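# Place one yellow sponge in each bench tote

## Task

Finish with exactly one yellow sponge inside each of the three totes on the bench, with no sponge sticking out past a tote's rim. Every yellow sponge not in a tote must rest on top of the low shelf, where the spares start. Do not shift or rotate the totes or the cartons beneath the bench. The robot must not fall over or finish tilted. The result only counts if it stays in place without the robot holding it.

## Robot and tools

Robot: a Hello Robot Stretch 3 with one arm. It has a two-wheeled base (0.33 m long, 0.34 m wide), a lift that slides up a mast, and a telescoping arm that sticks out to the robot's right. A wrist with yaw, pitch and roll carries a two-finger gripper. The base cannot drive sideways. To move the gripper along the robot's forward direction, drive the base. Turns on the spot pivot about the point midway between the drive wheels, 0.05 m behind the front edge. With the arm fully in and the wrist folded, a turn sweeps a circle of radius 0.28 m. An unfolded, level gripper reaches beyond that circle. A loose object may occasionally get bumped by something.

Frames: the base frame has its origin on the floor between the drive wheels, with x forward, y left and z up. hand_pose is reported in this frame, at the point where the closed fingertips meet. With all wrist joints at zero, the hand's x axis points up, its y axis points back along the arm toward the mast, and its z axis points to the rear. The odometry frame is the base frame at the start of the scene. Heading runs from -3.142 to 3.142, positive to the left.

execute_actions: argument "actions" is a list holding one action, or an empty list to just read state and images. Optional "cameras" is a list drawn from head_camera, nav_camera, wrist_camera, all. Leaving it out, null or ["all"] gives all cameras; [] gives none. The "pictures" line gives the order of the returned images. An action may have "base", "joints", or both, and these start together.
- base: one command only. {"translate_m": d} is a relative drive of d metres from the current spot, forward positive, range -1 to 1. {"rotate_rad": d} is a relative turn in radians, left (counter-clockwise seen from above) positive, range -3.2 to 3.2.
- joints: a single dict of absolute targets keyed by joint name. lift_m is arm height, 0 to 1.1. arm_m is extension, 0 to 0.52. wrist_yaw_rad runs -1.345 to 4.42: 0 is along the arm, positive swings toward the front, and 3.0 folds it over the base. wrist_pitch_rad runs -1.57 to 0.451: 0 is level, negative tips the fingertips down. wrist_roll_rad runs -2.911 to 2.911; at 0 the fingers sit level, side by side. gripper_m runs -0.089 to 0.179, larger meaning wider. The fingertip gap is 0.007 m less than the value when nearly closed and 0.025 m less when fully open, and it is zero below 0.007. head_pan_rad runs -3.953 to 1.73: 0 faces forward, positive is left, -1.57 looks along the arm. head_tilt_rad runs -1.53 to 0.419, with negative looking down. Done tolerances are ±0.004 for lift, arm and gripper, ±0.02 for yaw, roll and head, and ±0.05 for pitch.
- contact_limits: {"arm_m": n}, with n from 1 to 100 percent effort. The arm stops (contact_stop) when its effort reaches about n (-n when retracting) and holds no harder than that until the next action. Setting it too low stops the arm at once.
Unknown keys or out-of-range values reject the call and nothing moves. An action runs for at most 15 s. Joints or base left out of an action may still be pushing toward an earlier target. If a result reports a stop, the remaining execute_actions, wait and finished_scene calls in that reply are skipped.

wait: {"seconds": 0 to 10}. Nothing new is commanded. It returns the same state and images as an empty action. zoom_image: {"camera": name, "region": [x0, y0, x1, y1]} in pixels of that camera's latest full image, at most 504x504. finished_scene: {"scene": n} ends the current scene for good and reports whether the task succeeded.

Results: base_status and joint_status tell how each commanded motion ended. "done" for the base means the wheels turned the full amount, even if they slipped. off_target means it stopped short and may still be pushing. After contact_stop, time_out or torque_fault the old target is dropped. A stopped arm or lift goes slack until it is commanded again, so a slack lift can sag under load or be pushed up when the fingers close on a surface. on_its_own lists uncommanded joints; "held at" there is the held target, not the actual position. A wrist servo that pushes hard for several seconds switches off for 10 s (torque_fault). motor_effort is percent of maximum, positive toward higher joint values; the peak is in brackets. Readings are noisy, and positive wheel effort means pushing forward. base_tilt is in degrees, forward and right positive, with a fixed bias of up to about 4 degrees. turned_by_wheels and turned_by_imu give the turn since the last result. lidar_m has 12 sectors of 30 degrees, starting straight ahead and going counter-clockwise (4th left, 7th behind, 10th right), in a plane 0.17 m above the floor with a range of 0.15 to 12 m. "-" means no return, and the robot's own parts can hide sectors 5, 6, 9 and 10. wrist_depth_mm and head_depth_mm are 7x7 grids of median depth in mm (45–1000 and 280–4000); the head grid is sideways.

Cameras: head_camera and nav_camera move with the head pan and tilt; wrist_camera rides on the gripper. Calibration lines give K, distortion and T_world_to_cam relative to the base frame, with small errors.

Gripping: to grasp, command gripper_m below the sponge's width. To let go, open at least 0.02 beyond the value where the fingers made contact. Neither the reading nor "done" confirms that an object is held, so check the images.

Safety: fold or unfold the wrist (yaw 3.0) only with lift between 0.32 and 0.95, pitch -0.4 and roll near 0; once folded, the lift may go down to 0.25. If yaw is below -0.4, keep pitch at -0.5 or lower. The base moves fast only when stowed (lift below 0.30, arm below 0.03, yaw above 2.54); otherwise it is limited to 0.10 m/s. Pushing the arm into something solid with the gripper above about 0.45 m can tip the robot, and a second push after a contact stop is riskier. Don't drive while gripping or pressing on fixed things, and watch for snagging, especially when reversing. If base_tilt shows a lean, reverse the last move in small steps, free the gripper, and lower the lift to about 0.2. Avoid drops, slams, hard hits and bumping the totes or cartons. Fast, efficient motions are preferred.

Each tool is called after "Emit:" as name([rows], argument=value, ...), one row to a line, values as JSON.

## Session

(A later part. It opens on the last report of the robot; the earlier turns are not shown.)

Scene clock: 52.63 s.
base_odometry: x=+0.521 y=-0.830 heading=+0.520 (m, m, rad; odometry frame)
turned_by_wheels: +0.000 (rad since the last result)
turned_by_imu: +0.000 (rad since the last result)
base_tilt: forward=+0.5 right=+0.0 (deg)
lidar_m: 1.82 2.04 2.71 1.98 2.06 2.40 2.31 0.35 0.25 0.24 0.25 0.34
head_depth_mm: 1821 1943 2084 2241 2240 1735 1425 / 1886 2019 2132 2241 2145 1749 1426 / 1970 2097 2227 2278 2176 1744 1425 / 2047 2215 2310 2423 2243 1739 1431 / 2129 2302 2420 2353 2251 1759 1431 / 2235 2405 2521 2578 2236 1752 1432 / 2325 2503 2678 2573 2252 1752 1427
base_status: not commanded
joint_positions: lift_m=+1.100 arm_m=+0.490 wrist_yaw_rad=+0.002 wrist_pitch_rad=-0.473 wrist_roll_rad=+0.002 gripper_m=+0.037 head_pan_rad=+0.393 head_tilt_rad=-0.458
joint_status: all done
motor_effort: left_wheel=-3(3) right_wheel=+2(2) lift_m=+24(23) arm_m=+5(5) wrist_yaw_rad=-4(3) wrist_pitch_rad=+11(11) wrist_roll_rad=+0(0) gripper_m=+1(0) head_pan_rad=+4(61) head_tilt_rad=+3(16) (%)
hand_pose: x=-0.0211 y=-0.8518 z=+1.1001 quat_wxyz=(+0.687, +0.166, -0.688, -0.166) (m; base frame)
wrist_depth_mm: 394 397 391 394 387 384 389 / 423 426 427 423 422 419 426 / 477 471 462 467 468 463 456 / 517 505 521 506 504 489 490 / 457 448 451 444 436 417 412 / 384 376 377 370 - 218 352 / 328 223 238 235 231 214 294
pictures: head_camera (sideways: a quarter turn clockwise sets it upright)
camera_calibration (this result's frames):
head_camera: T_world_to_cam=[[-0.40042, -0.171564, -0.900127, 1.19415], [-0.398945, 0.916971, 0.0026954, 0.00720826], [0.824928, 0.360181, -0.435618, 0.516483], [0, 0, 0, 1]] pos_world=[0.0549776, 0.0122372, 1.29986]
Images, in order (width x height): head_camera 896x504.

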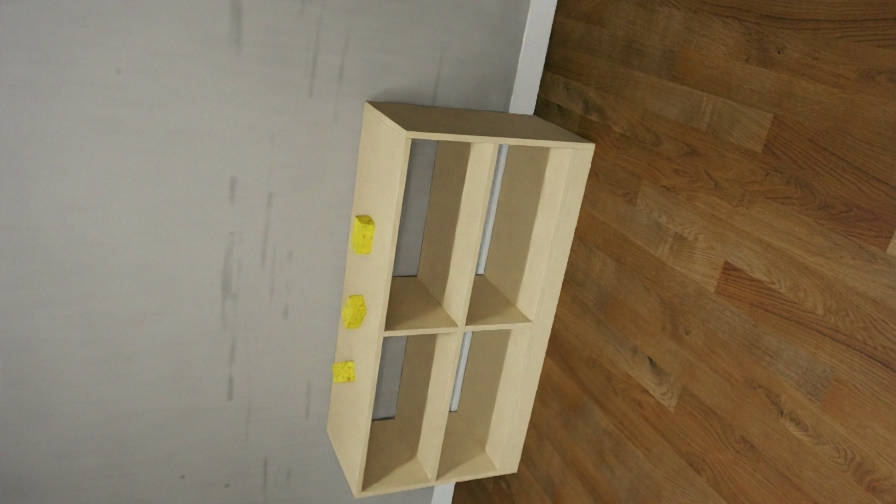

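Emit:
execute_actions([
  {"base":{"rotate_rad":0.18},"joints":{"arm_m":0.36}},
], cameras=[])

Emit:
execute_actions([
  {"base":{"translate_m":0.5},"joints":{"arm_m":0.0,"gripper_m":0.175,"head_pan_rad":-1.57,"head_tilt_rad":-0.8}},
], cameras=[])

Emit:
execute_actions([
  {"base":{"rotate_rad":0.595}},
], cameras=[])

Emit:
execute_actions([
  {"base":{"translate_m":0.3}},
], cameras=[])

Emit:
execute_actions([
  {"base":{"translate_m":0.8},"joints":{"lift_m":0.8,"wrist_pitch_rad":-1.0}},
], cameras=[])

Emit:
execute_actions([
  {"base":{"rotate_rad":0.765},"joints":{"arm_m":0.3}},
])

Scene clock: 65.93 s.
base_odometry: x=+0.521 y=-0.830 heading=+0.700 (m, m, rad; odometry frame)
turned_by_wheels: +0.180 (rad since the last result)
turned_by_imu: +0.183 (rad since the last result)
base_tilt: forward=+0.5 right=+0.1 (deg)
lidar_m: 1.82 2.04 2.00 1.99 2.18 2.41 0.58 0.30 0.25 0.24 0.27 0.45
head_depth_mm: 1906 2039 2141 1984 2086 1739 1418 / 2009 2166 2262 2273 2156 1736 1432 / 2131 2280 2393 2268 2231 1739 1437 / 2261 2449 2551 2568 2246 1744 1429 / 2409 2606 2690 2614 2238 1746 1428 / 2549 2808 3044 3145 2253 1756 1430 / 2773 2976 3166 3111 2273 1751 1426
base_status: done
joint_positions: lift_m=+1.100 arm_m=+0.360 wrist_yaw_rad=+0.002 wrist_pitch_rad=-0.472 wrist_roll_rad=+0.002 gripper_m=+0.037 head_pan_rad=+0.393 head_tilt_rad=-0.458
joint_status: all done
motor_effort: left_wheel=-3(9) right_wheel=+1(7) lift_m=+24(24) arm_m=-4(5) wrist_yaw_rad=-3(2) wrist_pitch_rad=+11(11) wrist_roll_rad=+0(0) gripper_m=+0(0) head_pan_rad=+5(4) head_tilt_rad=+3(3) (%)
hand_pose: x=-0.0211 y=-0.7225 z=+1.1003 quat_wxyz=(+0.687, +0.166, -0.688, -0.165) (m; base frame)
wrist_depth_mm: 617 580 559 523 500 475 456 / 678 635 597 568 543 519 494 / 772 688 665 623 599 568 535 / 565 562 557 528 326 520 500 / 464 457 439 347 337 322 298 / 383 382 379 340 - 340 324 / 329 331 324 241 307 308 299
pictures: none
No camera images: the call's "cameras" was empty. Leave "cameras" out to get every camera's image.

Scene clock: 72.07 s.
base_odometry: x=+0.904 y=-0.508 heading=+0.700 (m, m, rad; odometry frame)
turned_by_wheels: +0.000 (rad since the last result)
turned_by_imu: +0.002 (rad since the last result)
base_tilt: forward=+0.3 right=+0.0 (deg)
lidar_m: 1.32 1.58 2.53 1.92 2.09 2.86 0.78 0.40 0.33 0.33 0.36 1.67
head_depth_mm: - - - - 1178 1107 978 / - - - - 1166 1088 951 / - 822 - - 486 1065 957 / 1132 860 640 538 1158 1067 976 / 1154 1262 642 540 614 815 1017 / 1184 1342 1498 541 573 1313 1194 / 1199 1373 1597 1791 1534 1366 1199
base_status: done
joint_positions: lift_m=+1.100 arm_m=+0.003 wrist_yaw_rad=+0.002 wrist_pitch_rad=-0.472 wrist_roll_rad=+0.002 gripper_m=+0.175 head_pan_rad=-1.563 head_tilt_rad=-0.790
joint_status: all done
joint sent to its limit — the command would take arm_m past its lower limit, so that joint was sent only as far as its limit.
motor_effort: left_wheel=-2(3) right_wheel=+1(5) lift_m=+24(24) arm_m=-4(10) wrist_yaw_rad=-3(3) wrist_pitch_rad=+10(11) wrist_roll_rad=+0(0) gripper_m=+0(85) head_pan_rad=-5(60) head_tilt_rad=-3(17) (%)
hand_pose: x=-0.0211 y=-0.3650 z=+1.1004 quat_wxyz=(+0.687, +0.166, -0.688, -0.165) (m; base frame)
wrist_depth_mm: - - 983 910 853 846 803 / - - - 1000 906 890 827 / - - - 691 684 648 593 / - - - 539 526 506 507 / - - 462 440 428 419 421 / - - 377 374 366 361 - / - - 321 318 317 312 297
pictures: none
No camera images: the call's "cameras" was empty. Leave "cameras" out to get every camera's image.

Scene clock: 73.97 s.
base_odometry: x=+0.904 y=-0.508 heading=+1.295 (m, m, rad; odometry frame)
turned_by_wheels: +0.595 (rad since the last result)
turned_by_imu: +0.605 (rad since the last result)
base_tilt: forward=+0.2 right=+0.0 (deg)
lidar_m: 1.58 2.52 1.92 2.17 3.05 0.68 0.38 0.33 0.33 0.40 1.66 1.32
head_depth_mm: - - - - 1456 1323 933 / - - - - 630 744 936 / - 1721 - - 1564 1350 1147 / 1659 1852 2079 1870 1560 1358 1193 / 1791 2029 2157 1872 1574 1357 1187 / 1751 1935 2121 1877 1576 1353 1199 / 1620 1775 1982 1879 1569 1363 1201
base_status: done
joint_positions: lift_m=+1.100 arm_m=+0.003 wrist_yaw_rad=+0.002 wrist_pitch_rad=-0.472 wrist_roll_rad=+0.002 gripper_m=+0.175 head_pan_rad=-1.563 head_tilt_rad=-0.790
joint_status: not commanded
motor_effort: left_wheel=-3(7) right_wheel=+2(3) lift_m=+24(23) arm_m=-4(4) wrist_yaw_rad=-2(4) wrist_pitch_rad=+11(11) wrist_roll_rad=+0(0) gripper_m=-1(1) head_pan_rad=-5(5) head_tilt_rad=-2(3) (%)
hand_pose: x=-0.0211 y=-0.3650 z=+1.1004 quat_wxyz=(+0.687, +0.166, -0.688, -0.165) (m; base frame)
wrist_depth_mm: - - - - - 901 771 / - - - - - 966 817 / - - - - - - 642 / - - - - - - 505 / - - - - - 423 411 / - - - - - 364 - / - - - - 315 312 296
pictures: none
No camera images: the call's "cameras" was empty. Leave "cameras" out to get every camera's image.

Scene clock: 78.20 s.
base_odometry: x=+0.986 y=-0.219 heading=+1.295 (m, m, rad; odometry frame)
turned_by_wheels: +0.000 (rad since the last result)
turned_by_imu: +0.002 (rad since the last result)
base_tilt: forward=+0.2 right=+0.0 (deg)
lidar_m: 1.28 2.29 1.75 1.93 3.05 1.11 0.63 0.54 0.56 1.68 1.45 1.06
head_depth_mm: - - - - 1471 1356 1187 / - - - - 1499 1355 1185 / - 2035 - - 1575 1349 1191 / 1757 2024 2151 1854 1565 1347 1190 / 1650 1832 2101 1880 1575 1362 1193 / 1489 1671 1892 1869 1573 1362 1204 / 1392 1553 1725 1848 1580 1359 1202
base_status: done
joint_positions: lift_m=+1.100 arm_m=+0.003 wrist_yaw_rad=+0.002 wrist_pitch_rad=-0.472 wrist_roll_rad=+0.002 gripper_m=+0.175 head_pan_rad=-1.563 head_tilt_rad=-0.790
joint_status: not commanded
motor_effort: left_wheel=-3(5) right_wheel=+1(4) lift_m=+24(24) arm_m=-3(3) wrist_yaw_rad=-3(3) wrist_pitch_rad=+10(11) wrist_roll_rad=+0(0) gripper_m=+1(1) head_pan_rad=-4(5) head_tilt_rad=-2(2) (%)
hand_pose: x=-0.0211 y=-0.3650 z=+1.1004 quat_wxyz=(+0.687, +0.166, -0.688, -0.165) (m; base frame)
wrist_depth_mm: 935 - - - - - 892 / - - - - - - 976 / - - - - - - - / - - - - - - - / - - - - - - - / - - - - - - - / - - - - - - -
pictures: none
No camera images: the call's "cameras" was empty. Leave "cameras" out to get every camera's image.

Scene clock: 87.63 s.
base_odometry: x=+1.204 y=+0.551 heading=+1.295 (m, m, rad; odometry frame)
turned_by_wheels: +0.000 (rad since the last result)
turned_by_imu: +0.004 (rad since the last result)
base_tilt: forward=+0.4 right=+0.2 (deg)
lidar_m: 0.91 0.91 1.74 1.53 2.21 2.25 1.28 1.26 1.79 0.62 0.78 0.50
head_depth_mm: 1407 1697 2063 1849 1553 1385 - / 1261 1488 1771 1859 1554 1374 - / 1147 1321 1535 1759 1555 1409 - / 1047 1159 1367 1585 1505 1280 1214 / 965 1078 1224 1321 1061 1229 1168 / 894 987 1110 984 849 1016 1141 / 830 911 1011 988 829 958 1085
base_status: done
joint_positions: lift_m=+0.800 arm_m=+0.003 wrist_yaw_rad=+0.002 wrist_pitch_rad=-1.004 wrist_roll_rad=+0.002 gripper_m=+0.175 head_pan_rad=-1.563 head_tilt_rad=-0.790
joint_status: all done
motor_effort: left_wheel=-3(4) right_wheel=+2(4) lift_m=+14(19) arm_m=-4(4) wrist_yaw_rad=-3(2) wrist_pitch_rad=+2(9) wrist_roll_rad=+0(0) gripper_m=+1(0) head_pan_rad=-4(3) head_tilt_rad=-2(2) (%)
hand_pose: x=-0.0214 y=-0.2649 z=+0.7099 quat_wxyz=(+0.620, +0.341, -0.620, -0.340) (m; base frame)
wrist_depth_mm: 390 389 398 - - - - / 357 361 660 - - - - / 332 641 644 - - - 960 / 598 591 817 954 900 937 899 / 559 569 841 880 881 857 853 / 536 - 816 800 786 838 - / 496 771 798 788 785 778 756
pictures: none
No camera images: the call's "cameras" was empty. Leave "cameras" out to get every camera's image.

Scene clock: 91.03 s.
base_odometry: x=+1.204 y=+0.551 heading=+2.060 (m, m, rad; odometry frame)
turned_by_wheels: +0.765 (rad since the last result)
turned_by_imu: +0.778 (rad since the last result)
base_tilt: forward=+0.3 right=+0.0 (deg)
lidar_m: 1.73 1.54 1.56 3.61 1.61 1.25 2.01 1.28 0.62 0.83 0.50 0.91
head_depth_mm: 754 850 958 - - 1022 1165 / 754 851 938 - 839 1028 1164 / 754 854 939 - 841 1027 1168 / 753 851 979 1003 841 1031 1167 / 756 851 977 979 824 1036 1173 / 754 852 980 982 829 996 1171 / 753 852 979 984 831 1039 1175
base_status: done
joint_positions: lift_m=+0.800 arm_m=+0.300 wrist_yaw_rad=+0.002 wrist_pitch_rad=-1.004 wrist_roll_rad=+0.002 gripper_m=+0.175 head_pan_rad=-1.563 head_tilt_rad=-0.790
joint_status: all done
motor_effort: left_wheel=-2(6) right_wheel=+2(5) lift_m=+14(14) arm_m=+5(5) wrist_yaw_rad=-3(3) wrist_pitch_rad=+2(2) wrist_roll_rad=+0(0) gripper_m=+0(0) head_pan_rad=-3(5) head_tilt_rad=-2(2) (%)
hand_pose: x=-0.0214 y=-0.5618 z=+0.7098 quat_wxyz=(+0.619, +0.341, -0.620, -0.341) (m; base frame)
wrist_depth_mm: 384 381 370 378 363 359 352 / 352 343 345 336 331 327 324 / 325 318 315 259 302 306 299 / 248 296 292 245 242 282 278 / 238 274 271 268 264 263 262 / 260 - 257 252 248 247 - / 245 239 239 238 234 230 226
pictures: head_camera (sideways: a quarter turn clockwise sets it upright), nav_camera (sideways: a quarter turn counterclockwise sets it upright), wrist_camera
camera_calibration (this result's frames):
head_camera: T_world_to_cam=[[-0.0105732, 0.705305, -0.708825, 0.942371], [0.999694, 0.0233176, 0.00828983, -0.0086044], [0.022375, -0.70852, -0.705335, 0.872272], [0, 0, 0, 1]] pos_world=[-0.000951391, -0.0464357, 1.28329]
nav_camera: T_world_to_cam=[[0.0181398, -0.706744, 0.707237, -0.876811], [-0.999732, -0.0229861, 0.002672, 0.0562387], [0.0143682, -0.707096, -0.706971, 0.8784], [0, 0, 0, 1]] pos_world=[0.0595078, 0.00272483, 1.24097]
wrist_camera: T_world_to_cam=[[-0.998238, 0.0287681, -0.0518915, 0.0441965], [0.048458, 0.899968, -0.433255, 0.854202], [0.0342368, -0.435006, -0.899776, 0.558253], [0, 0, 0, 1]] pos_world=[-0.016387, -0.527182, 0.874684]
Images, in order (width x height): head_camera 896x504, nav_camera 672x504, wrist_camera 644x364.

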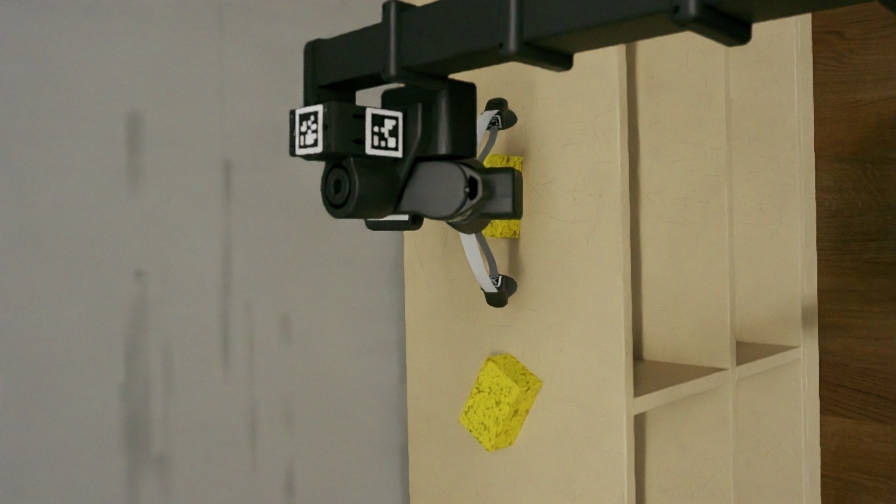

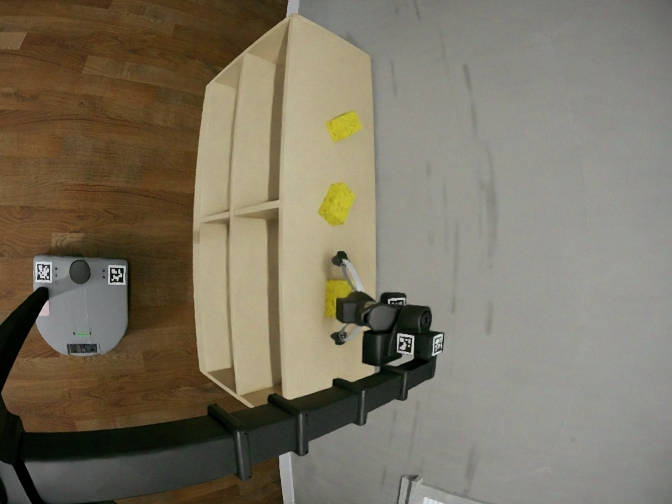

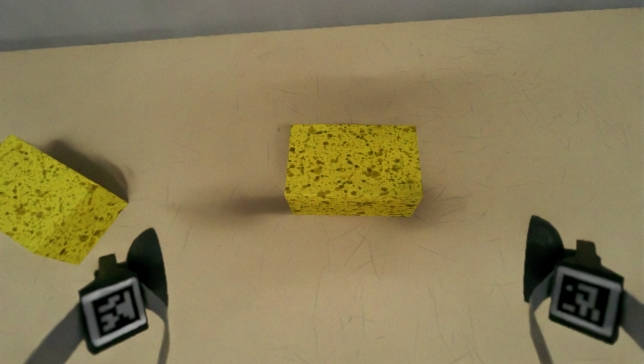

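Emit:
execute_actions([
  {"joints":{"arm_m":0.389,"wrist_yaw_rad":-0.08}},
], cameras=[])

Emit:
execute_actions([
  {"joints":{"lift_m":0.721}},
], cameras=["wrist_camera"])

Emit:
execute_actions([
  {"joints":{"gripper_m":0.07}},
], cameras=[])

Emit:
execute_actions([
  {"joints":{"lift_m":0.8}},
], cameras=["wrist_camera"])

Scene clock: 96.90 s.
base_odometry: x=+1.204 y=+0.551 heading=+2.060 (m, m, rad; odometry frame)
turned_by_wheels: +0.000 (rad since the last result)
turned_by_imu: +0.001 (rad since the last result)
base_tilt: forward=+0.4 right=+0.1 (deg)
lidar_m: 1.73 1.54 1.56 3.58 1.61 1.25 2.01 1.28 0.62 0.83 0.50 0.91
head_depth_mm: 752 849 958 - 826 1045 1169 / 752 837 - 947 840 1025 1163 / 752 853 - 885 838 1029 1165 / 753 854 980 954 841 1029 1169 / 753 851 981 978 827 1032 1175 / 753 853 985 985 827 996 1174 / 755 850 980 986 826 1035 1173
base_status: not commanded
joint_positions: lift_m=+0.800 arm_m=+0.389 wrist_yaw_rad=-0.077 wrist_pitch_rad=-1.005 wrist_roll_rad=+0.002 gripper_m=+0.175 head_pan_rad=-1.563 head_tilt_rad=-0.790
joint_status: all done
motor_effort: left_wheel=-2(2) right_wheel=+1(1) lift_m=+14(15) arm_m=+4(7) wrist_yaw_rad=-4(5) wrist_pitch_rad=+2(2) wrist_roll_rad=+0(0) gripper_m=+0(1) head_pan_rad=-4(5) head_tilt_rad=-2(3) (%)
hand_pose: x=-0.0307 y=-0.6504 z=+0.7098 quat_wxyz=(+0.606, +0.316, -0.633, -0.365) (m; base frame)
wrist_depth_mm: 269 279 288 301 311 324 338 / 323 331 339 342 333 330 320 / 321 318 314 313 305 300 301 / 299 294 289 289 284 283 275 / 278 277 271 223 263 263 260 / 259 - 254 209 212 247 - / 227 238 240 228 231 230 225
pictures: none
No camera images: the call's "cameras" was empty. Leave "cameras" out to get every camera's image.

Scene clock: 98.47 s.
base_odometry: x=+1.204 y=+0.551 heading=+2.060 (m, m, rad; odometry frame)
turned_by_wheels: +0.000 (rad since the last result)
turned_by_imu: +0.000 (rad since the last result)
base_tilt: forward=+0.3 right=+0.0 (deg)
lidar_m: 1.73 1.54 1.56 3.60 1.61 1.25 2.02 1.28 0.62 0.83 0.50 0.91
head_depth_mm: 754 852 977 983 - - - / 751 851 949 - 839 1025 1164 / 752 854 961 - 839 1028 1170 / 752 851 982 975 844 1032 1170 / 753 852 980 978 825 1030 1172 / 752 852 982 984 825 993 1176 / 751 852 979 983 830 1037 1174
base_status: not commanded
joint_positions: lift_m=+0.721 arm_m=+0.389 wrist_yaw_rad=-0.077 wrist_pitch_rad=-1.005 wrist_roll_rad=+0.002 gripper_m=+0.175 head_pan_rad=-1.563 head_tilt_rad=-0.790
joint_status: all done
motor_effort: left_wheel=-2(2) right_wheel=+2(1) lift_m=+14(14) arm_m=+5(5) wrist_yaw_rad=-3(5) wrist_pitch_rad=+2(2) wrist_roll_rad=+0(0) gripper_m=+0(1) head_pan_rad=-4(4) head_tilt_rad=-2(2) (%)
hand_pose: x=-0.0307 y=-0.6504 z=+0.6308 quat_wxyz=(+0.606, +0.316, -0.633, -0.365) (m; base frame)
wrist_depth_mm: 271 273 274 258 254 251 248 / 247 241 239 235 231 228 228 / 226 225 220 217 214 212 209 / 209 207 204 202 200 196 195 / 193 191 186 141 140 183 182 / 181 - 175 133 131 170 - / - 167 165 161 159 161 158
pictures: wrist_camera
camera_calibration (this result's frames):
wrist_camera: T_world_to_cam=[[-0.992847, 0.107532, -0.0518878, 0.0848017], [0.119396, 0.893382, -0.433144, 0.897979], [-0.000221219, -0.43624, -0.89983, 0.447103], [0, 0, 0, 1]] pos_world=[-0.0229214, -0.616313, 0.795671]
Images, in order (width x height): wrist_camera 644x364.

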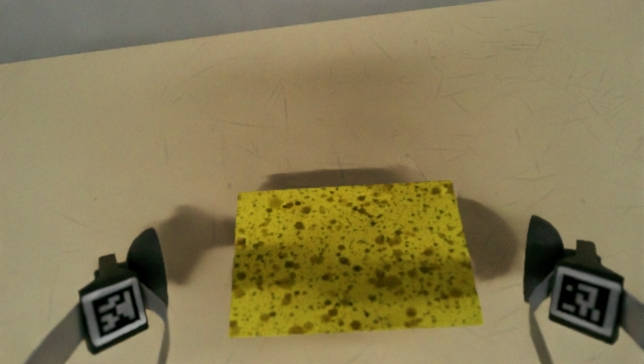

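Scene clock: 100.00 s.
base_odometry: x=+1.204 y=+0.551 heading=+2.060 (m, m, rad; odometry frame)
turned_by_wheels: +0.000 (rad since the last result)
turned_by_imu: +0.000 (rad since the last result)
base_tilt: forward=+0.3 right=+0.1 (deg)
lidar_m: 1.73 1.53 1.56 3.62 1.61 1.25 2.01 1.28 0.62 0.83 0.50 0.91
head_depth_mm: 754 852 981 980 - - - / 754 854 949 - 838 1026 1164 / 756 851 961 - 840 1028 1167 / 752 852 977 975 840 1032 1172 / 753 850 980 978 822 1035 1175 / 753 853 979 983 826 993 1174 / 753 854 980 985 828 1040 1176
base_status: not commanded
joint_positions: lift_m=+0.721 arm_m=+0.389 wrist_yaw_rad=-0.077 wrist_pitch_rad=-1.005 wrist_roll_rad=+0.002 gripper_m=+0.071 head_pan_rad=-1.563 head_tilt_rad=-0.790
joint_status: all done
motor_effort: left_wheel=-3(3) right_wheel=+2(2) lift_m=+14(14) arm_m=+5(5) wrist_yaw_rad=-4(4) wrist_pitch_rad=+2(2) wrist_roll_rad=+0(0) gripper_m=-13(91) head_pan_rad=-5(3) head_tilt_rad=-2(2) (%)
hand_pose: x=-0.0307 y=-0.6504 z=+0.6308 quat_wxyz=(+0.606, +0.316, -0.633, -0.365) (m; base frame)
wrist_depth_mm: 270 273 273 256 254 249 246 / 248 243 240 235 232 228 226 / 227 223 219 217 213 211 209 / 209 206 203 202 199 196 194 / 196 193 143 141 138 186 182 / 182 180 133 131 130 - 171 / 170 168 163 160 160 161 160
pictures: none
No camera images: the call's "cameras" was empty. Leave "cameras" out to get every camera's image.

Scene clock: 101.57 s.
base_odometry: x=+1.204 y=+0.551 heading=+2.060 (m, m, rad; odometry frame)
turned_by_wheels: +0.000 (rad since the last result)
turned_by_imu: +0.000 (rad since the last result)
base_tilt: forward=+0.4 right=-0.1 (deg)
lidar_m: 1.73 1.54 1.56 3.62 1.61 1.25 2.02 1.28 0.62 0.84 0.50 0.91
head_depth_mm: 752 849 959 - 818 1044 1162 / 754 837 - 946 838 1025 1164 / 754 852 - 900 841 1027 1167 / 754 852 980 924 844 1030 1170 / 754 850 980 978 824 1036 1173 / 751 851 979 985 827 995 1168 / 752 851 982 987 829 1040 1176
base_status: not commanded
joint_positions: lift_m=+0.800 arm_m=+0.389 wrist_yaw_rad=-0.077 wrist_pitch_rad=-1.005 wrist_roll_rad=+0.002 gripper_m=+0.071 head_pan_rad=-1.563 head_tilt_rad=-0.790
joint_status: all done
motor_effort: left_wheel=-2(2) right_wheel=+2(2) lift_m=+24(24) arm_m=+5(5) wrist_yaw_rad=-2(3) wrist_pitch_rad=+3(2) wrist_roll_rad=+0(0) gripper_m=-13(13) head_pan_rad=-6(5) head_tilt_rad=-2(2) (%)
hand_pose: x=-0.0307 y=-0.6503 z=+0.7092 quat_wxyz=(+0.605, +0.316, -0.633, -0.365) (m; base frame)
wrist_depth_mm: 269 277 289 299 313 322 335 / 318 329 335 337 328 325 324 / 322 316 316 313 305 297 298 / 295 291 290 287 282 280 275 / 276 272 143 140 139 265 257 / 258 257 133 132 130 - 240 / 226 239 233 230 228 228 229
pictures: wrist_camera
camera_calibration (this result's frames):
wrist_camera: T_world_to_cam=[[-0.992844, 0.107563, -0.0518699, 0.0888695], [0.119416, 0.893636, -0.432614, 0.93158], [-0.00018025, -0.435713, -0.900086, 0.518174], [0, 0, 0, 1]] pos_world=[-0.0229184, -0.616277, 0.874025]
Images, in order (width x height): wrist_camera 644x364.

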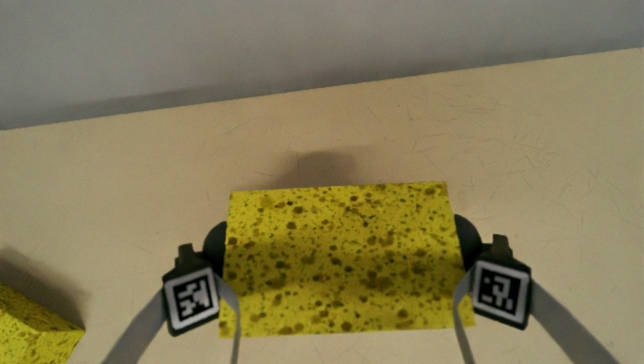

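Emit:
execute_actions([
  {"base":{"rotate_rad":-0.765},"joints":{"arm_m":0.1,"lift_m":0.9}},
], cameras=[])

Emit:
execute_actions([
  {"base":{"translate_m":-0.55},"joints":{"arm_m":0,"lift_m":1.1,"wrist_yaw_rad":0.0,"wrist_pitch_rad":-0.3,"head_tilt_rad":-0.7}},
], cameras=[])

Emit:
execute_actions([
  {"base":{"translate_m":-0.55}},
], cameras=[])

Emit:
execute_actions([
  {"base":{"rotate_rad":-0.595}},
], cameras=[])

Emit:
execute_actions([
  {"base":{"translate_m":-0.5},"joints":{"arm_m":0.3}},
], cameras=[])

Emit:
execute_actions([
  {"base":{"rotate_rad":-0.18},"joints":{"arm_m":0.43}},
])

Scene clock: 109.20 s.
base_odometry: x=+1.204 y=+0.551 heading=+1.295 (m, m, rad; odometry frame)
turned_by_wheels: -0.765 (rad since the last result)
turned_by_imu: -0.777 (rad since the last result)
base_tilt: forward=+0.2 right=+0.1 (deg)
lidar_m: 0.91 0.91 1.74 1.53 2.21 2.25 1.28 1.25 1.79 0.62 0.78 0.50
head_depth_mm: 1397 1699 2030 - - 1321 1188 / 1259 1483 1745 - - 1320 1181 / 1151 1318 1531 - - 1313 1186 / 1045 1160 1366 1569 962 1280 1193 / 966 1081 1220 1318 1058 1224 1179 / 894 990 1103 984 847 1014 1144 / 830 913 1011 990 829 958 1085
base_status: done
joint_positions: lift_m=+0.900 arm_m=+0.100 wrist_yaw_rad=-0.078 wrist_pitch_rad=-1.006 wrist_roll_rad=+0.002 gripper_m=+0.071 head_pan_rad=-1.563 head_tilt_rad=-0.790
joint_status: all done
motor_effort: left_wheel=+1(6) right_wheel=-2(5) lift_m=+24(23) arm_m=-4(6) wrist_yaw_rad=-4(4) wrist_pitch_rad=+3(3) wrist_roll_rad=+0(0) gripper_m=-13(13) head_pan_rad=-4(5) head_tilt_rad=-2(2) (%)
hand_pose: x=-0.0307 y=-0.3618 z=+0.8091 quat_wxyz=(+0.605, +0.316, -0.633, -0.365) (m; base frame)
wrist_depth_mm: 527 531 843 - - - - / 484 487 488 - - - - / 448 437 438 - - - - / 416 413 691 - - - - / 385 629 144 140 139 972 948 / 365 613 132 132 130 - 888 / 583 592 856 865 826 839 834
pictures: none
No camera images: the call's "cameras" was empty. Leave "cameras" out to get every camera's image.

Scene clock: 115.77 s.
base_odometry: x=+1.054 y=+0.021 heading=+1.295 (m, m, rad; odometry frame)
turned_by_wheels: +0.000 (rad since the last result)
turned_by_imu: -0.001 (rad since the last result)
base_tilt: forward=+0.3 right=+0.3 (deg)
lidar_m: 1.03 2.10 1.65 1.75 3.20 1.48 0.83 0.75 1.63 1.48 0.87 1.09
head_depth_mm: - - - - - 1379 1228 / - - - - - 1387 1225 / - - - - 1591 1424 1227 / 1494 338 332 2008 1689 1431 1226 / 1395 1523 1735 1903 1694 1434 1229 / 1293 1407 1570 1746 1690 1429 1239 / 1204 1301 1446 1588 1654 1435 1243
base_status: done
joint_positions: lift_m=+1.100 arm_m=+0.003 wrist_yaw_rad=-0.002 wrist_pitch_rad=-0.325 wrist_roll_rad=+0.002 gripper_m=+0.071 head_pan_rad=-1.563 head_tilt_rad=-0.705
joint_status: all done
joint sent to its limit — the command would take arm_m past its lower limit, so that joint was sent only as far as its limit.
motor_effort: left_wheel=+2(3) right_wheel=-2(6) lift_m=+24(24) arm_m=-4(5) wrist_yaw_rad=+2(5) wrist_pitch_rad=+12(13) wrist_roll_rad=+0(0) gripper_m=-13(13) head_pan_rad=-3(4) head_tilt_rad=+2(11) (%)
hand_pose: x=-0.0221 y=-0.3829 z=+1.1338 quat_wxyz=(+0.697, +0.114, -0.698, -0.116) (m; base frame)
wrist_depth_mm: 807 924 - - - - - / 817 931 - - - - - / 873 931 - - - - - / 897 - - - - - - / 958 - 144 140 139 - - / 940 - 133 131 130 - - / 969 - - - - - -
pictures: none
No camera images: the call's "cameras" was empty. Leave "cameras" out to get every camera's image.

Scene clock: 122.33 s.
base_odometry: x=+0.904 y=-0.508 heading=+1.295 (m, m, rad; odometry frame)
turned_by_wheels: +0.000 (rad since the last result)
turned_by_imu: -0.001 (rad since the last result)
base_tilt: forward=+0.3 right=+0.1 (deg)
lidar_m: 1.58 2.52 1.92 2.17 3.07 0.68 0.38 0.33 0.33 0.40 1.66 1.32
head_depth_mm: - - - - - 1383 968 / - - - - - 648 841 / - - - - 1597 1418 1204 / 1612 338 332 2053 1688 1417 1228 / 1750 1966 2274 2061 1683 1433 1237 / 1718 1887 2073 2077 1689 1426 1238 / 1597 1742 1909 1996 1699 1430 1238
base_status: done
joint_positions: lift_m=+1.100 arm_m=+0.003 wrist_yaw_rad=-0.002 wrist_pitch_rad=-0.325 wrist_roll_rad=+0.002 gripper_m=+0.071 head_pan_rad=-1.563 head_tilt_rad=-0.705
joint_status: not commanded
motor_effort: left_wheel=+2(4) right_wheel=-2(6) lift_m=+24(24) arm_m=-4(4) wrist_yaw_rad=+2(3) wrist_pitch_rad=+12(12) wrist_roll_rad=+0(0) gripper_m=-13(13) head_pan_rad=-4(5) head_tilt_rad=+2(2) (%)
hand_pose: x=-0.0221 y=-0.3829 z=+1.1338 quat_wxyz=(+0.697, +0.114, -0.698, -0.116) (m; base frame)
wrist_depth_mm: - - - - - 869 751 / - - - - - 908 790 / - - - - - 978 803 / - - - - - - 672 / - - 143 141 139 - 517 / - - 133 131 130 - 419 / - - - - 358 351 358
pictures: none
No camera images: the call's "cameras" was empty. Leave "cameras" out to get every camera's image.

Scene clock: 124.23 s.
base_odometry: x=+0.904 y=-0.508 heading=+0.700 (m, m, rad; odometry frame)
turned_by_wheels: -0.595 (rad since the last result)
turned_by_imu: -0.605 (rad since the last result)
base_tilt: forward=+0.3 right=+0.0 (deg)
lidar_m: 1.31 1.58 2.53 1.92 2.09 2.87 0.79 0.40 0.33 0.33 0.36 1.67
head_depth_mm: - - - - - 1142 1026 / - - - - - 1095 969 / - - - - 466 1096 970 / 1114 338 332 600 490 1154 973 / 1134 1255 741 600 503 1364 863 / 1154 1290 1466 601 506 647 1216 / 1176 1318 1507 1737 1567 1435 1240
base_status: done
joint_positions: lift_m=+1.100 arm_m=+0.003 wrist_yaw_rad=-0.002 wrist_pitch_rad=-0.325 wrist_roll_rad=+0.002 gripper_m=+0.071 head_pan_rad=-1.563 head_tilt_rad=-0.705
joint_status: not commanded
motor_effort: left_wheel=+2(7) right_wheel=-2(6) lift_m=+24(24) arm_m=-4(4) wrist_yaw_rad=+2(3) wrist_pitch_rad=+12(12) wrist_roll_rad=+0(0) gripper_m=-13(13) head_pan_rad=-6(4) head_tilt_rad=+2(2) (%)
hand_pose: x=-0.0221 y=-0.3829 z=+1.1338 quat_wxyz=(+0.697, +0.114, -0.698, -0.116) (m; base frame)
wrist_depth_mm: - - 944 901 879 831 776 / - - - 980 933 882 872 / - - - - 961 914 882 / - - - 732 701 678 597 / - - 144 141 139 547 514 / - - 132 131 130 - 421 / - - 354 351 338 357 352
pictures: none
No camera images: the call's "cameras" was empty. Leave "cameras" out to get every camera's image.

Scene clock: 130.30 s.
base_odometry: x=+0.522 y=-0.830 heading=+0.700 (m, m, rad; odometry frame)
turned_by_wheels: +0.000 (rad since the last result)
turned_by_imu: +0.000 (rad since the last result)
base_tilt: forward=+0.3 right=+0.2 (deg)
lidar_m: 1.81 2.04 2.00 1.99 2.18 2.40 0.58 0.30 0.25 0.24 0.27 0.45
head_depth_mm: 998 800 629 477 482 373 929 / 1010 798 642 490 484 385 948 / - 773 655 503 362 390 1011 / 1005 995 547 510 369 397 973 / 1048 1081 775 439 369 410 973 / 1070 1089 775 602 468 435 1033 / 1093 1095 779 603 493 437 997
base_status: done
joint_positions: lift_m=+1.100 arm_m=+0.300 wrist_yaw_rad=-0.002 wrist_pitch_rad=-0.325 wrist_roll_rad=+0.002 gripper_m=+0.071 head_pan_rad=-1.563 head_tilt_rad=-0.705
joint_status: all done
motor_effort: left_wheel=+2(3) right_wheel=-2(5) lift_m=+24(24) arm_m=+5(6) wrist_yaw_rad=+3(2) wrist_pitch_rad=+12(12) wrist_roll_rad=+0(0) gripper_m=-14(12) head_pan_rad=-5(4) head_tilt_rad=+3(2) (%)
hand_pose: x=-0.0219 y=-0.6798 z=+1.1338 quat_wxyz=(+0.697, +0.114, -0.698, -0.115) (m; base frame)
wrist_depth_mm: 663 635 597 571 541 511 494 / 724 685 660 613 584 541 516 / 797 740 677 657 619 591 565 / 869 754 729 671 641 620 595 / 579 567 143 140 138 354 343 / 460 450 133 132 130 - 343 / 383 378 353 219 217 346 313
pictures: none
No camera images: the call's "cameras" was empty. Leave "cameras" out to get every camera's image.

Scene clock: 132.50 s.
base_odometry: x=+0.522 y=-0.830 heading=+0.520 (m, m, rad; odometry frame)
turned_by_wheels: -0.180 (rad since the last result)
turned_by_imu: -0.183 (rad since the last result)
base_tilt: forward=+0.2 right=+0.2 (deg)
lidar_m: 1.81 2.04 2.71 1.98 2.05 2.40 2.31 0.35 0.25 0.24 0.25 0.34
head_depth_mm: 998 1056 563 498 355 387 950 / 1016 812 650 502 356 388 949 / - 817 656 503 358 389 986 / 974 818 657 503 359 389 991 / 1005 820 651 504 359 391 958 / 1012 1076 587 475 360 393 956 / 1012 1073 777 603 355 417 1042
base_status: done
joint_positions: lift_m=+1.100 arm_m=+0.430 wrist_yaw_rad=-0.002 wrist_pitch_rad=-0.325 wrist_roll_rad=+0.002 gripper_m=+0.071 head_pan_rad=-1.563 head_tilt_rad=-0.704
joint_status: all done
motor_effort: left_wheel=+1(8) right_wheel=-2(6) lift_m=+24(24) arm_m=+5(7) wrist_yaw_rad=+2(3) wrist_pitch_rad=+12(12) wrist_roll_rad=+0(0) gripper_m=-13(12) head_pan_rad=-4(4) head_tilt_rad=+3(3) (%)
hand_pose: x=-0.0219 y=-0.8098 z=+1.1338 quat_wxyz=(+0.697, +0.114, -0.698, -0.115) (m; base frame)
wrist_depth_mm: 448 440 441 435 431 427 431 / 469 471 469 468 476 463 459 / 512 500 500 500 496 493 496 / 555 542 538 522 522 537 527 / 582 572 143 140 139 550 510 / 469 447 132 131 130 - 417 / 383 356 279 276 272 247 356
pictures: head_camera (sideways: a quarter turn clockwise sets it upright), nav_camera (sideways: a quarter turn counterclockwise sets it upright), wrist_camera
camera_calibration (this result's frames):
head_camera: T_world_to_cam=[[-0.0100728, 0.641875, -0.766743, 1.01785], [0.99969, 0.0239381, 0.00690657, -0.00680437], [0.0227875, -0.766436, -0.641917, 0.78978], [0, 0, 0, 1]] pos_world=[-0.000942227, -0.0478556, 1.28745]
nav_camera: T_world_to_cam=[[0.0176404, -0.643444, 0.76529, -0.952468], [-0.999735, -0.0226671, 0.00398634, 0.0545272], [0.0147819, -0.765157, -0.643674, 0.796066], [0, 0, 0, 1]] pos_world=[0.0595473, -0.00250882, 1.2411]
wrist_camera: T_world_to_cam=[[-0.998212, -0.00776303, -0.0592645, 0.0516099], [0.0502692, 0.427363, -0.902682, 1.4107], [0.032335, -0.904047, -0.426208, -0.0849731], [0, 0, 0, 1]] pos_world=[-0.0166496, -0.679299, 1.24025]
Images, in order (width x height): head_camera 896x504, nav_camera 672x504, wrist_camera 644x364.

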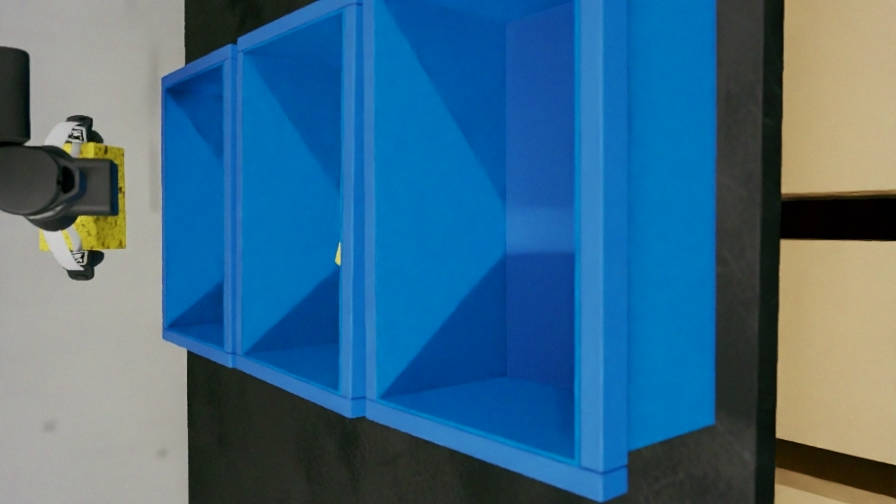

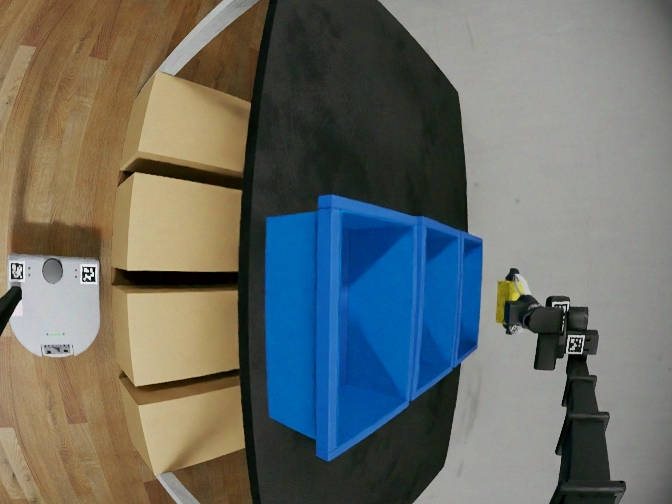

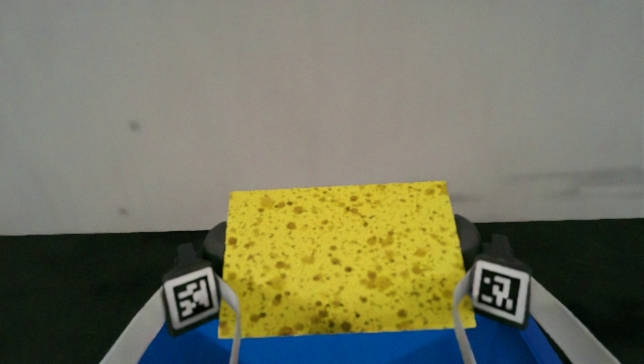

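Emit:
execute_actions([
  {"joints":{"arm_m":0.47,"wrist_pitch_rad":-0.75}},
], cameras=[])

Emit:
execute_actions([
  {"joints":{"arm_m":0.52,"wrist_pitch_rad":-1.0}},
], cameras=["wrist_camera"])

Emit:
execute_actions([
  {"joints":{"lift_m":1.035}},
], cameras=[])

Emit:
execute_actions([
  {"joints":{"gripper_m":0.14}},
], cameras=[])

Emit:
execute_actions([
  {"joints":{"lift_m":1.1}},
], cameras=["wrist_camera"])

Emit:
execute_actions([
  {"joints":{"arm_m":0.485}},
], cameras=[])

Emit:
execute_actions([
  {"joints":{"wrist_pitch_rad":-0.45}},
], cameras=[])

Scene clock: 139.33 s.
base_odometry: x=+0.522 y=-0.830 heading=+0.520 (m, m, rad; odometry frame)
turned_by_wheels: +0.000 (rad since the last result)
turned_by_imu: +0.001 (rad since the last result)
base_tilt: forward=+0.5 right=+0.0 (deg)
lidar_m: 1.82 2.04 2.71 1.98 2.05 2.40 2.31 0.35 0.25 0.24 0.25 0.34
head_depth_mm: 994 1056 563 498 356 387 954 / 1000 813 652 501 357 388 953 / - 699 654 502 357 388 986 / 1003 711 658 503 358 390 995 / 1009 820 650 504 359 391 954 / 1010 1074 588 475 360 393 960 / 1013 1076 779 603 355 417 1040
base_status: not commanded
joint_positions: lift_m=+1.100 arm_m=+0.470 wrist_yaw_rad=-0.002 wrist_pitch_rad=-0.759 wrist_roll_rad=+0.002 gripper_m=+0.071 head_pan_rad=-1.563 head_tilt_rad=-0.704
joint_status: all done
motor_effort: left_wheel=+2(2) right_wheel=-2(2) lift_m=+24(24) arm_m=+5(5) wrist_yaw_rad=+2(1) wrist_pitch_rad=+4(10) wrist_roll_rad=+0(0) gripper_m=-13(13) head_pan_rad=-5(4) head_tilt_rad=+2(2) (%)
hand_pose: x=-0.0219 y=-0.7840 z=+1.0446 quat_wxyz=(+0.656, +0.261, -0.657, -0.263) (m; base frame)
wrist_depth_mm: 451 452 463 457 453 453 454 / 493 484 488 477 473 457 454 / 432 427 413 409 408 378 384 / 375 232 239 229 230 229 342 / 327 230 143 141 139 225 184 / 174 214 133 131 130 - 165 / 166 214 251 242 244 234 148
pictures: none
No camera images: the call's "cameras" was empty. Leave "cameras" out to get every camera's image.

Scene clock: 140.80 s.
base_odometry: x=+0.522 y=-0.830 heading=+0.520 (m, m, rad; odometry frame)
turned_by_wheels: +0.000 (rad since the last result)
turned_by_imu: +0.000 (rad since the last result)
base_tilt: forward=+0.3 right=+0.1 (deg)
lidar_m: 1.82 2.04 2.71 1.98 2.05 2.39 2.30 0.35 0.25 0.24 0.25 0.34
head_depth_mm: 998 1054 564 499 356 387 950 / 995 802 651 500 356 388 949 / - 719 656 502 357 388 990 / 1005 804 657 503 358 389 988 / 1005 819 650 504 359 391 956 / 1007 1077 588 474 360 392 956 / 1007 1078 778 604 355 417 1042
base_status: not commanded
joint_positions: lift_m=+1.100 arm_m=+0.520 wrist_yaw_rad=-0.002 wrist_pitch_rad=-1.004 wrist_roll_rad=+0.002 gripper_m=+0.071 head_pan_rad=-1.563 head_tilt_rad=-0.704
joint_status: all done
motor_effort: left_wheel=+2(2) right_wheel=-2(2) lift_m=+24(24) arm_m=+5(4) wrist_yaw_rad=+2(1) wrist_pitch_rad=+2(5) wrist_roll_rad=+0(0) gripper_m=-13(13) head_pan_rad=-4(3) head_tilt_rad=+2(3) (%)
hand_pose: x=-0.0218 y=-0.7819 z=+1.0093 quat_wxyz=(+0.619, +0.339, -0.620, -0.342) (m; base frame)
wrist_depth_mm: 380 372 359 361 354 352 346 / 335 182 181 180 176 175 302 / 175 206 210 213 211 205 162 / 170 232 266 250 249 238 154 / 170 231 143 140 139 223 155 / 168 217 133 131 130 - 156 / 167 215 227 224 223 221 145
pictures: wrist_camera
camera_calibration (this result's frames):
wrist_camera: T_world_to_cam=[[-0.998136, 0.0321002, -0.0519036, 0.0682919], [0.0514781, 0.899656, -0.433554, 1.18213], [0.0327782, -0.435418, -0.899631, 0.731432], [0, 0, 0, 1]] pos_world=[-0.016664, -0.747221, 1.17408]
Images, in order (width x height): wrist_camera 644x364.

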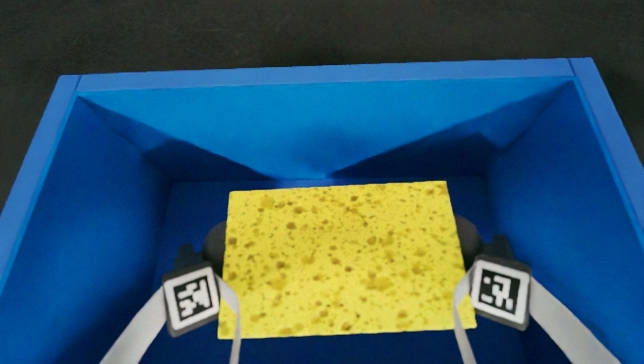

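Scene clock: 142.23 s.
base_odometry: x=+0.522 y=-0.830 heading=+0.520 (m, m, rad; odometry frame)
turned_by_wheels: +0.000 (rad since the last result)
turned_by_imu: +0.000 (rad since the last result)
base_tilt: forward=+0.2 right=+0.2 (deg)
lidar_m: 1.82 2.04 2.72 1.99 2.05 2.40 2.31 0.35 0.25 0.24 0.25 0.34
head_depth_mm: 1022 1058 563 499 356 387 948 / 1010 813 650 501 356 387 952 / - 656 655 502 357 389 988 / 1003 817 658 503 358 390 991 / 1007 822 652 504 359 391 956 / 1010 1070 587 474 360 392 955 / 1009 1075 778 604 355 416 1040
base_status: not commanded
joint_positions: lift_m=+1.035 arm_m=+0.520 wrist_yaw_rad=-0.002 wrist_pitch_rad=-1.005 wrist_roll_rad=+0.002 gripper_m=+0.071 head_pan_rad=-1.563 head_tilt_rad=-0.704
joint_status: all done
motor_effort: left_wheel=+2(2) right_wheel=-2(2) lift_m=+15(19) arm_m=+5(5) wrist_yaw_rad=+2(2) wrist_pitch_rad=+3(2) wrist_roll_rad=+0(0) gripper_m=-13(13) head_pan_rad=-4(2) head_tilt_rad=+2(3) (%)
hand_pose: x=-0.0218 y=-0.7817 z=+0.9448 quat_wxyz=(+0.619, +0.340, -0.620, -0.342) (m; base frame)
wrist_depth_mm: 138 138 139 139 139 139 138 / 160 166 168 167 169 168 153 / 171 207 212 213 213 205 154 / 170 210 211 209 205 202 155 / 170 199 143 141 138 192 154 / 168 186 132 131 131 - 156 / 167 173 170 167 165 167 145
pictures: none
No camera images: the call's "cameras" was empty. Leave "cameras" out to get every camera's image.

Scene clock: 143.43 s.
base_odometry: x=+0.522 y=-0.830 heading=+0.520 (m, m, rad; odometry frame)
turned_by_wheels: +0.000 (rad since the last result)
turned_by_imu: +0.000 (rad since the last result)
base_tilt: forward=+0.3 right=+0.2 (deg)
lidar_m: 1.82 2.04 2.71 1.98 2.05 2.41 2.30 0.35 0.25 0.24 0.25 0.34
head_depth_mm: 1019 1056 563 499 356 387 951 / 1011 813 650 502 356 387 953 / - 656 654 503 357 389 992 / 1003 819 657 503 358 390 990 / 1006 819 651 504 359 390 956 / 1005 1077 588 475 360 392 958 / 1011 1075 778 604 355 416 1044
base_status: not commanded
joint_positions: lift_m=+1.035 arm_m=+0.520 wrist_yaw_rad=-0.002 wrist_pitch_rad=-1.005 wrist_roll_rad=+0.002 gripper_m=+0.140 head_pan_rad=-1.563 head_tilt_rad=-0.704
joint_status: all done
motor_effort: left_wheel=+1(2) right_wheel=-2(2) lift_m=+14(15) arm_m=+5(5) wrist_yaw_rad=+2(2) wrist_pitch_rad=+2(3) wrist_roll_rad=+0(0) gripper_m=+0(84) head_pan_rad=-4(4) head_tilt_rad=+2(2) (%)
hand_pose: x=-0.0218 y=-0.7817 z=+0.9448 quat_wxyz=(+0.619, +0.340, -0.620, -0.342) (m; base frame)
wrist_depth_mm: 138 138 138 139 139 139 139 / 160 167 167 168 169 168 154 / 170 206 210 212 212 204 155 / 170 210 211 208 207 202 155 / 170 200 152 149 147 192 155 / 168 189 142 139 137 177 149 / 163 173 169 134 165 167 162
pictures: none
No camera images: the call's "cameras" was empty. Leave "cameras" out to get every camera's image.

Scene clock: 144.87 s.
base_odometry: x=+0.522 y=-0.830 heading=+0.520 (m, m, rad; odometry frame)
turned_by_wheels: +0.000 (rad since the last result)
turned_by_imu: +0.000 (rad since the last result)
base_tilt: forward=+0.5 right=+0.0 (deg)
lidar_m: 1.81 2.03 2.72 1.99 2.06 2.40 2.30 0.35 0.25 0.24 0.25 0.34
head_depth_mm: 998 1059 565 497 356 386 949 / 999 799 650 501 356 388 945 / - 815 653 503 357 389 990 / 1004 815 658 503 359 390 985 / 1004 824 651 504 359 391 954 / 1007 1077 587 475 360 393 958 / 1013 1074 779 604 355 417 1042
base_status: not commanded
joint_positions: lift_m=+1.100 arm_m=+0.520 wrist_yaw_rad=-0.002 wrist_pitch_rad=-1.005 wrist_roll_rad=+0.002 gripper_m=+0.140 head_pan_rad=-1.563 head_tilt_rad=-0.704
joint_status: all done
motor_effort: left_wheel=+2(2) right_wheel=-2(2) lift_m=+24(23) arm_m=+5(5) wrist_yaw_rad=+2(1) wrist_pitch_rad=+2(2) wrist_roll_rad=+0(0) gripper_m=+0(1) head_pan_rad=-5(4) head_tilt_rad=+2(2) (%)
hand_pose: x=-0.0218 y=-0.7817 z=+1.0091 quat_wxyz=(+0.619, +0.340, -0.620, -0.342) (m; base frame)
wrist_depth_mm: 377 372 371 360 358 349 344 / 342 182 183 180 177 176 302 / 176 206 210 210 214 206 162 / 170 234 275 269 268 238 154 / 169 232 264 214 254 238 156 / 168 203 244 200 203 238 148 / 164 228 230 224 222 222 165
pictures: wrist_camera
camera_calibration (this result's frames):
wrist_camera: T_world_to_cam=[[-0.998136, 0.0321496, -0.0518757, 0.0682902], [0.0514802, 0.900055, -0.432724, 1.18136], [0.0327791, -0.434588, -0.900033, 0.732478], [0, 0, 0, 1]] pos_world=[-0.016664, -0.747163, 1.174]
Images, in order (width x height): wrist_camera 644x364.

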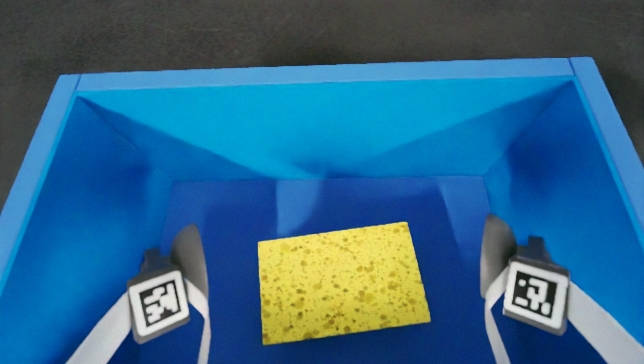

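Scene clock: 146.17 s.
base_odometry: x=+0.522 y=-0.830 heading=+0.520 (m, m, rad; odometry frame)
turned_by_wheels: +0.000 (rad since the last result)
turned_by_imu: +0.000 (rad since the last result)
base_tilt: forward=+0.4 right=+0.0 (deg)
lidar_m: 1.82 2.04 2.71 1.99 2.05 2.40 2.30 0.34 0.25 0.24 0.25 0.34
head_depth_mm: 996 1055 562 498 355 387 948 / 1004 802 651 501 357 387 948 / - 801 654 502 357 389 989 / 1002 814 658 504 358 390 994 / 1006 820 651 504 358 391 955 / 1008 1074 587 475 360 393 958 / 1011 1073 779 604 355 417 1043
base_status: not commanded
joint_positions: lift_m=+1.100 arm_m=+0.485 wrist_yaw_rad=-0.002 wrist_pitch_rad=-1.005 wrist_roll_rad=+0.002 gripper_m=+0.140 head_pan_rad=-1.563 head_tilt_rad=-0.704
joint_status: all done
motor_effort: left_wheel=+2(2) right_wheel=-2(2) lift_m=+24(24) arm_m=-3(2) wrist_yaw_rad=+2(1) wrist_pitch_rad=+3(2) wrist_roll_rad=+0(0) gripper_m=+0(0) head_pan_rad=-4(4) head_tilt_rad=+3(2) (%)
hand_pose: x=-0.0218 y=-0.7473 z=+1.0091 quat_wxyz=(+0.619, +0.340, -0.620, -0.342) (m; base frame)
wrist_depth_mm: 380 372 196 194 192 189 338 / 191 206 215 218 216 207 180 / 176 234 275 274 271 237 162 / 171 233 283 278 271 238 154 / 171 232 260 215 219 240 156 / 168 202 244 237 237 238 148 / 163 214 234 228 227 222 164
pictures: none
No camera images: the call's "cameras" was empty. Leave "cameras" out to get every camera's image.

Scene clock: 147.30 s.
base_odometry: x=+0.522 y=-0.830 heading=+0.520 (m, m, rad; odometry frame)
turned_by_wheels: +0.000 (rad since the last result)
turned_by_imu: +0.000 (rad since the last result)
base_tilt: forward=+0.4 right=-0.1 (deg)
lidar_m: 1.81 2.04 2.70 1.99 2.05 2.40 2.31 0.35 0.25 0.24 0.25 0.34
head_depth_mm: 997 1058 564 499 355 387 951 / 997 812 651 502 357 388 951 / - 815 655 502 358 389 991 / 988 818 657 503 358 389 992 / 1006 823 651 504 359 391 954 / 1010 1072 587 474 360 392 960 / 1010 1075 778 603 355 416 1044
base_status: not commanded
joint_positions: lift_m=+1.100 arm_m=+0.485 wrist_yaw_rad=-0.002 wrist_pitch_rad=-0.473 wrist_roll_rad=+0.002 gripper_m=+0.140 head_pan_rad=-1.563 head_tilt_rad=-0.704
joint_status: all done
motor_effort: left_wheel=+2(2) right_wheel=-2(2) lift_m=+24(24) arm_m=-3(4) wrist_yaw_rad=+1(2) wrist_pitch_rad=+11(11) wrist_roll_rad=+0(0) gripper_m=+0(0) head_pan_rad=-5(4) head_tilt_rad=+2(2) (%)
hand_pose: x=-0.0219 y=-0.8474 z=+1.1002 quat_wxyz=(+0.687, +0.165, -0.688, -0.167) (m; base frame)
wrist_depth_mm: 398 389 396 394 388 391 392 / 436 431 431 438 428 427 420 / 478 474 483 478 483 472 467 / 514 517 516 511 504 504 494 / 457 460 446 429 426 431 413 / 381 386 226 225 220 220 355 / 329 242 243 243 237 230 186
pictures: none
No camera images: the call's "cameras" was empty. Leave "cameras" out to get every camera's image.


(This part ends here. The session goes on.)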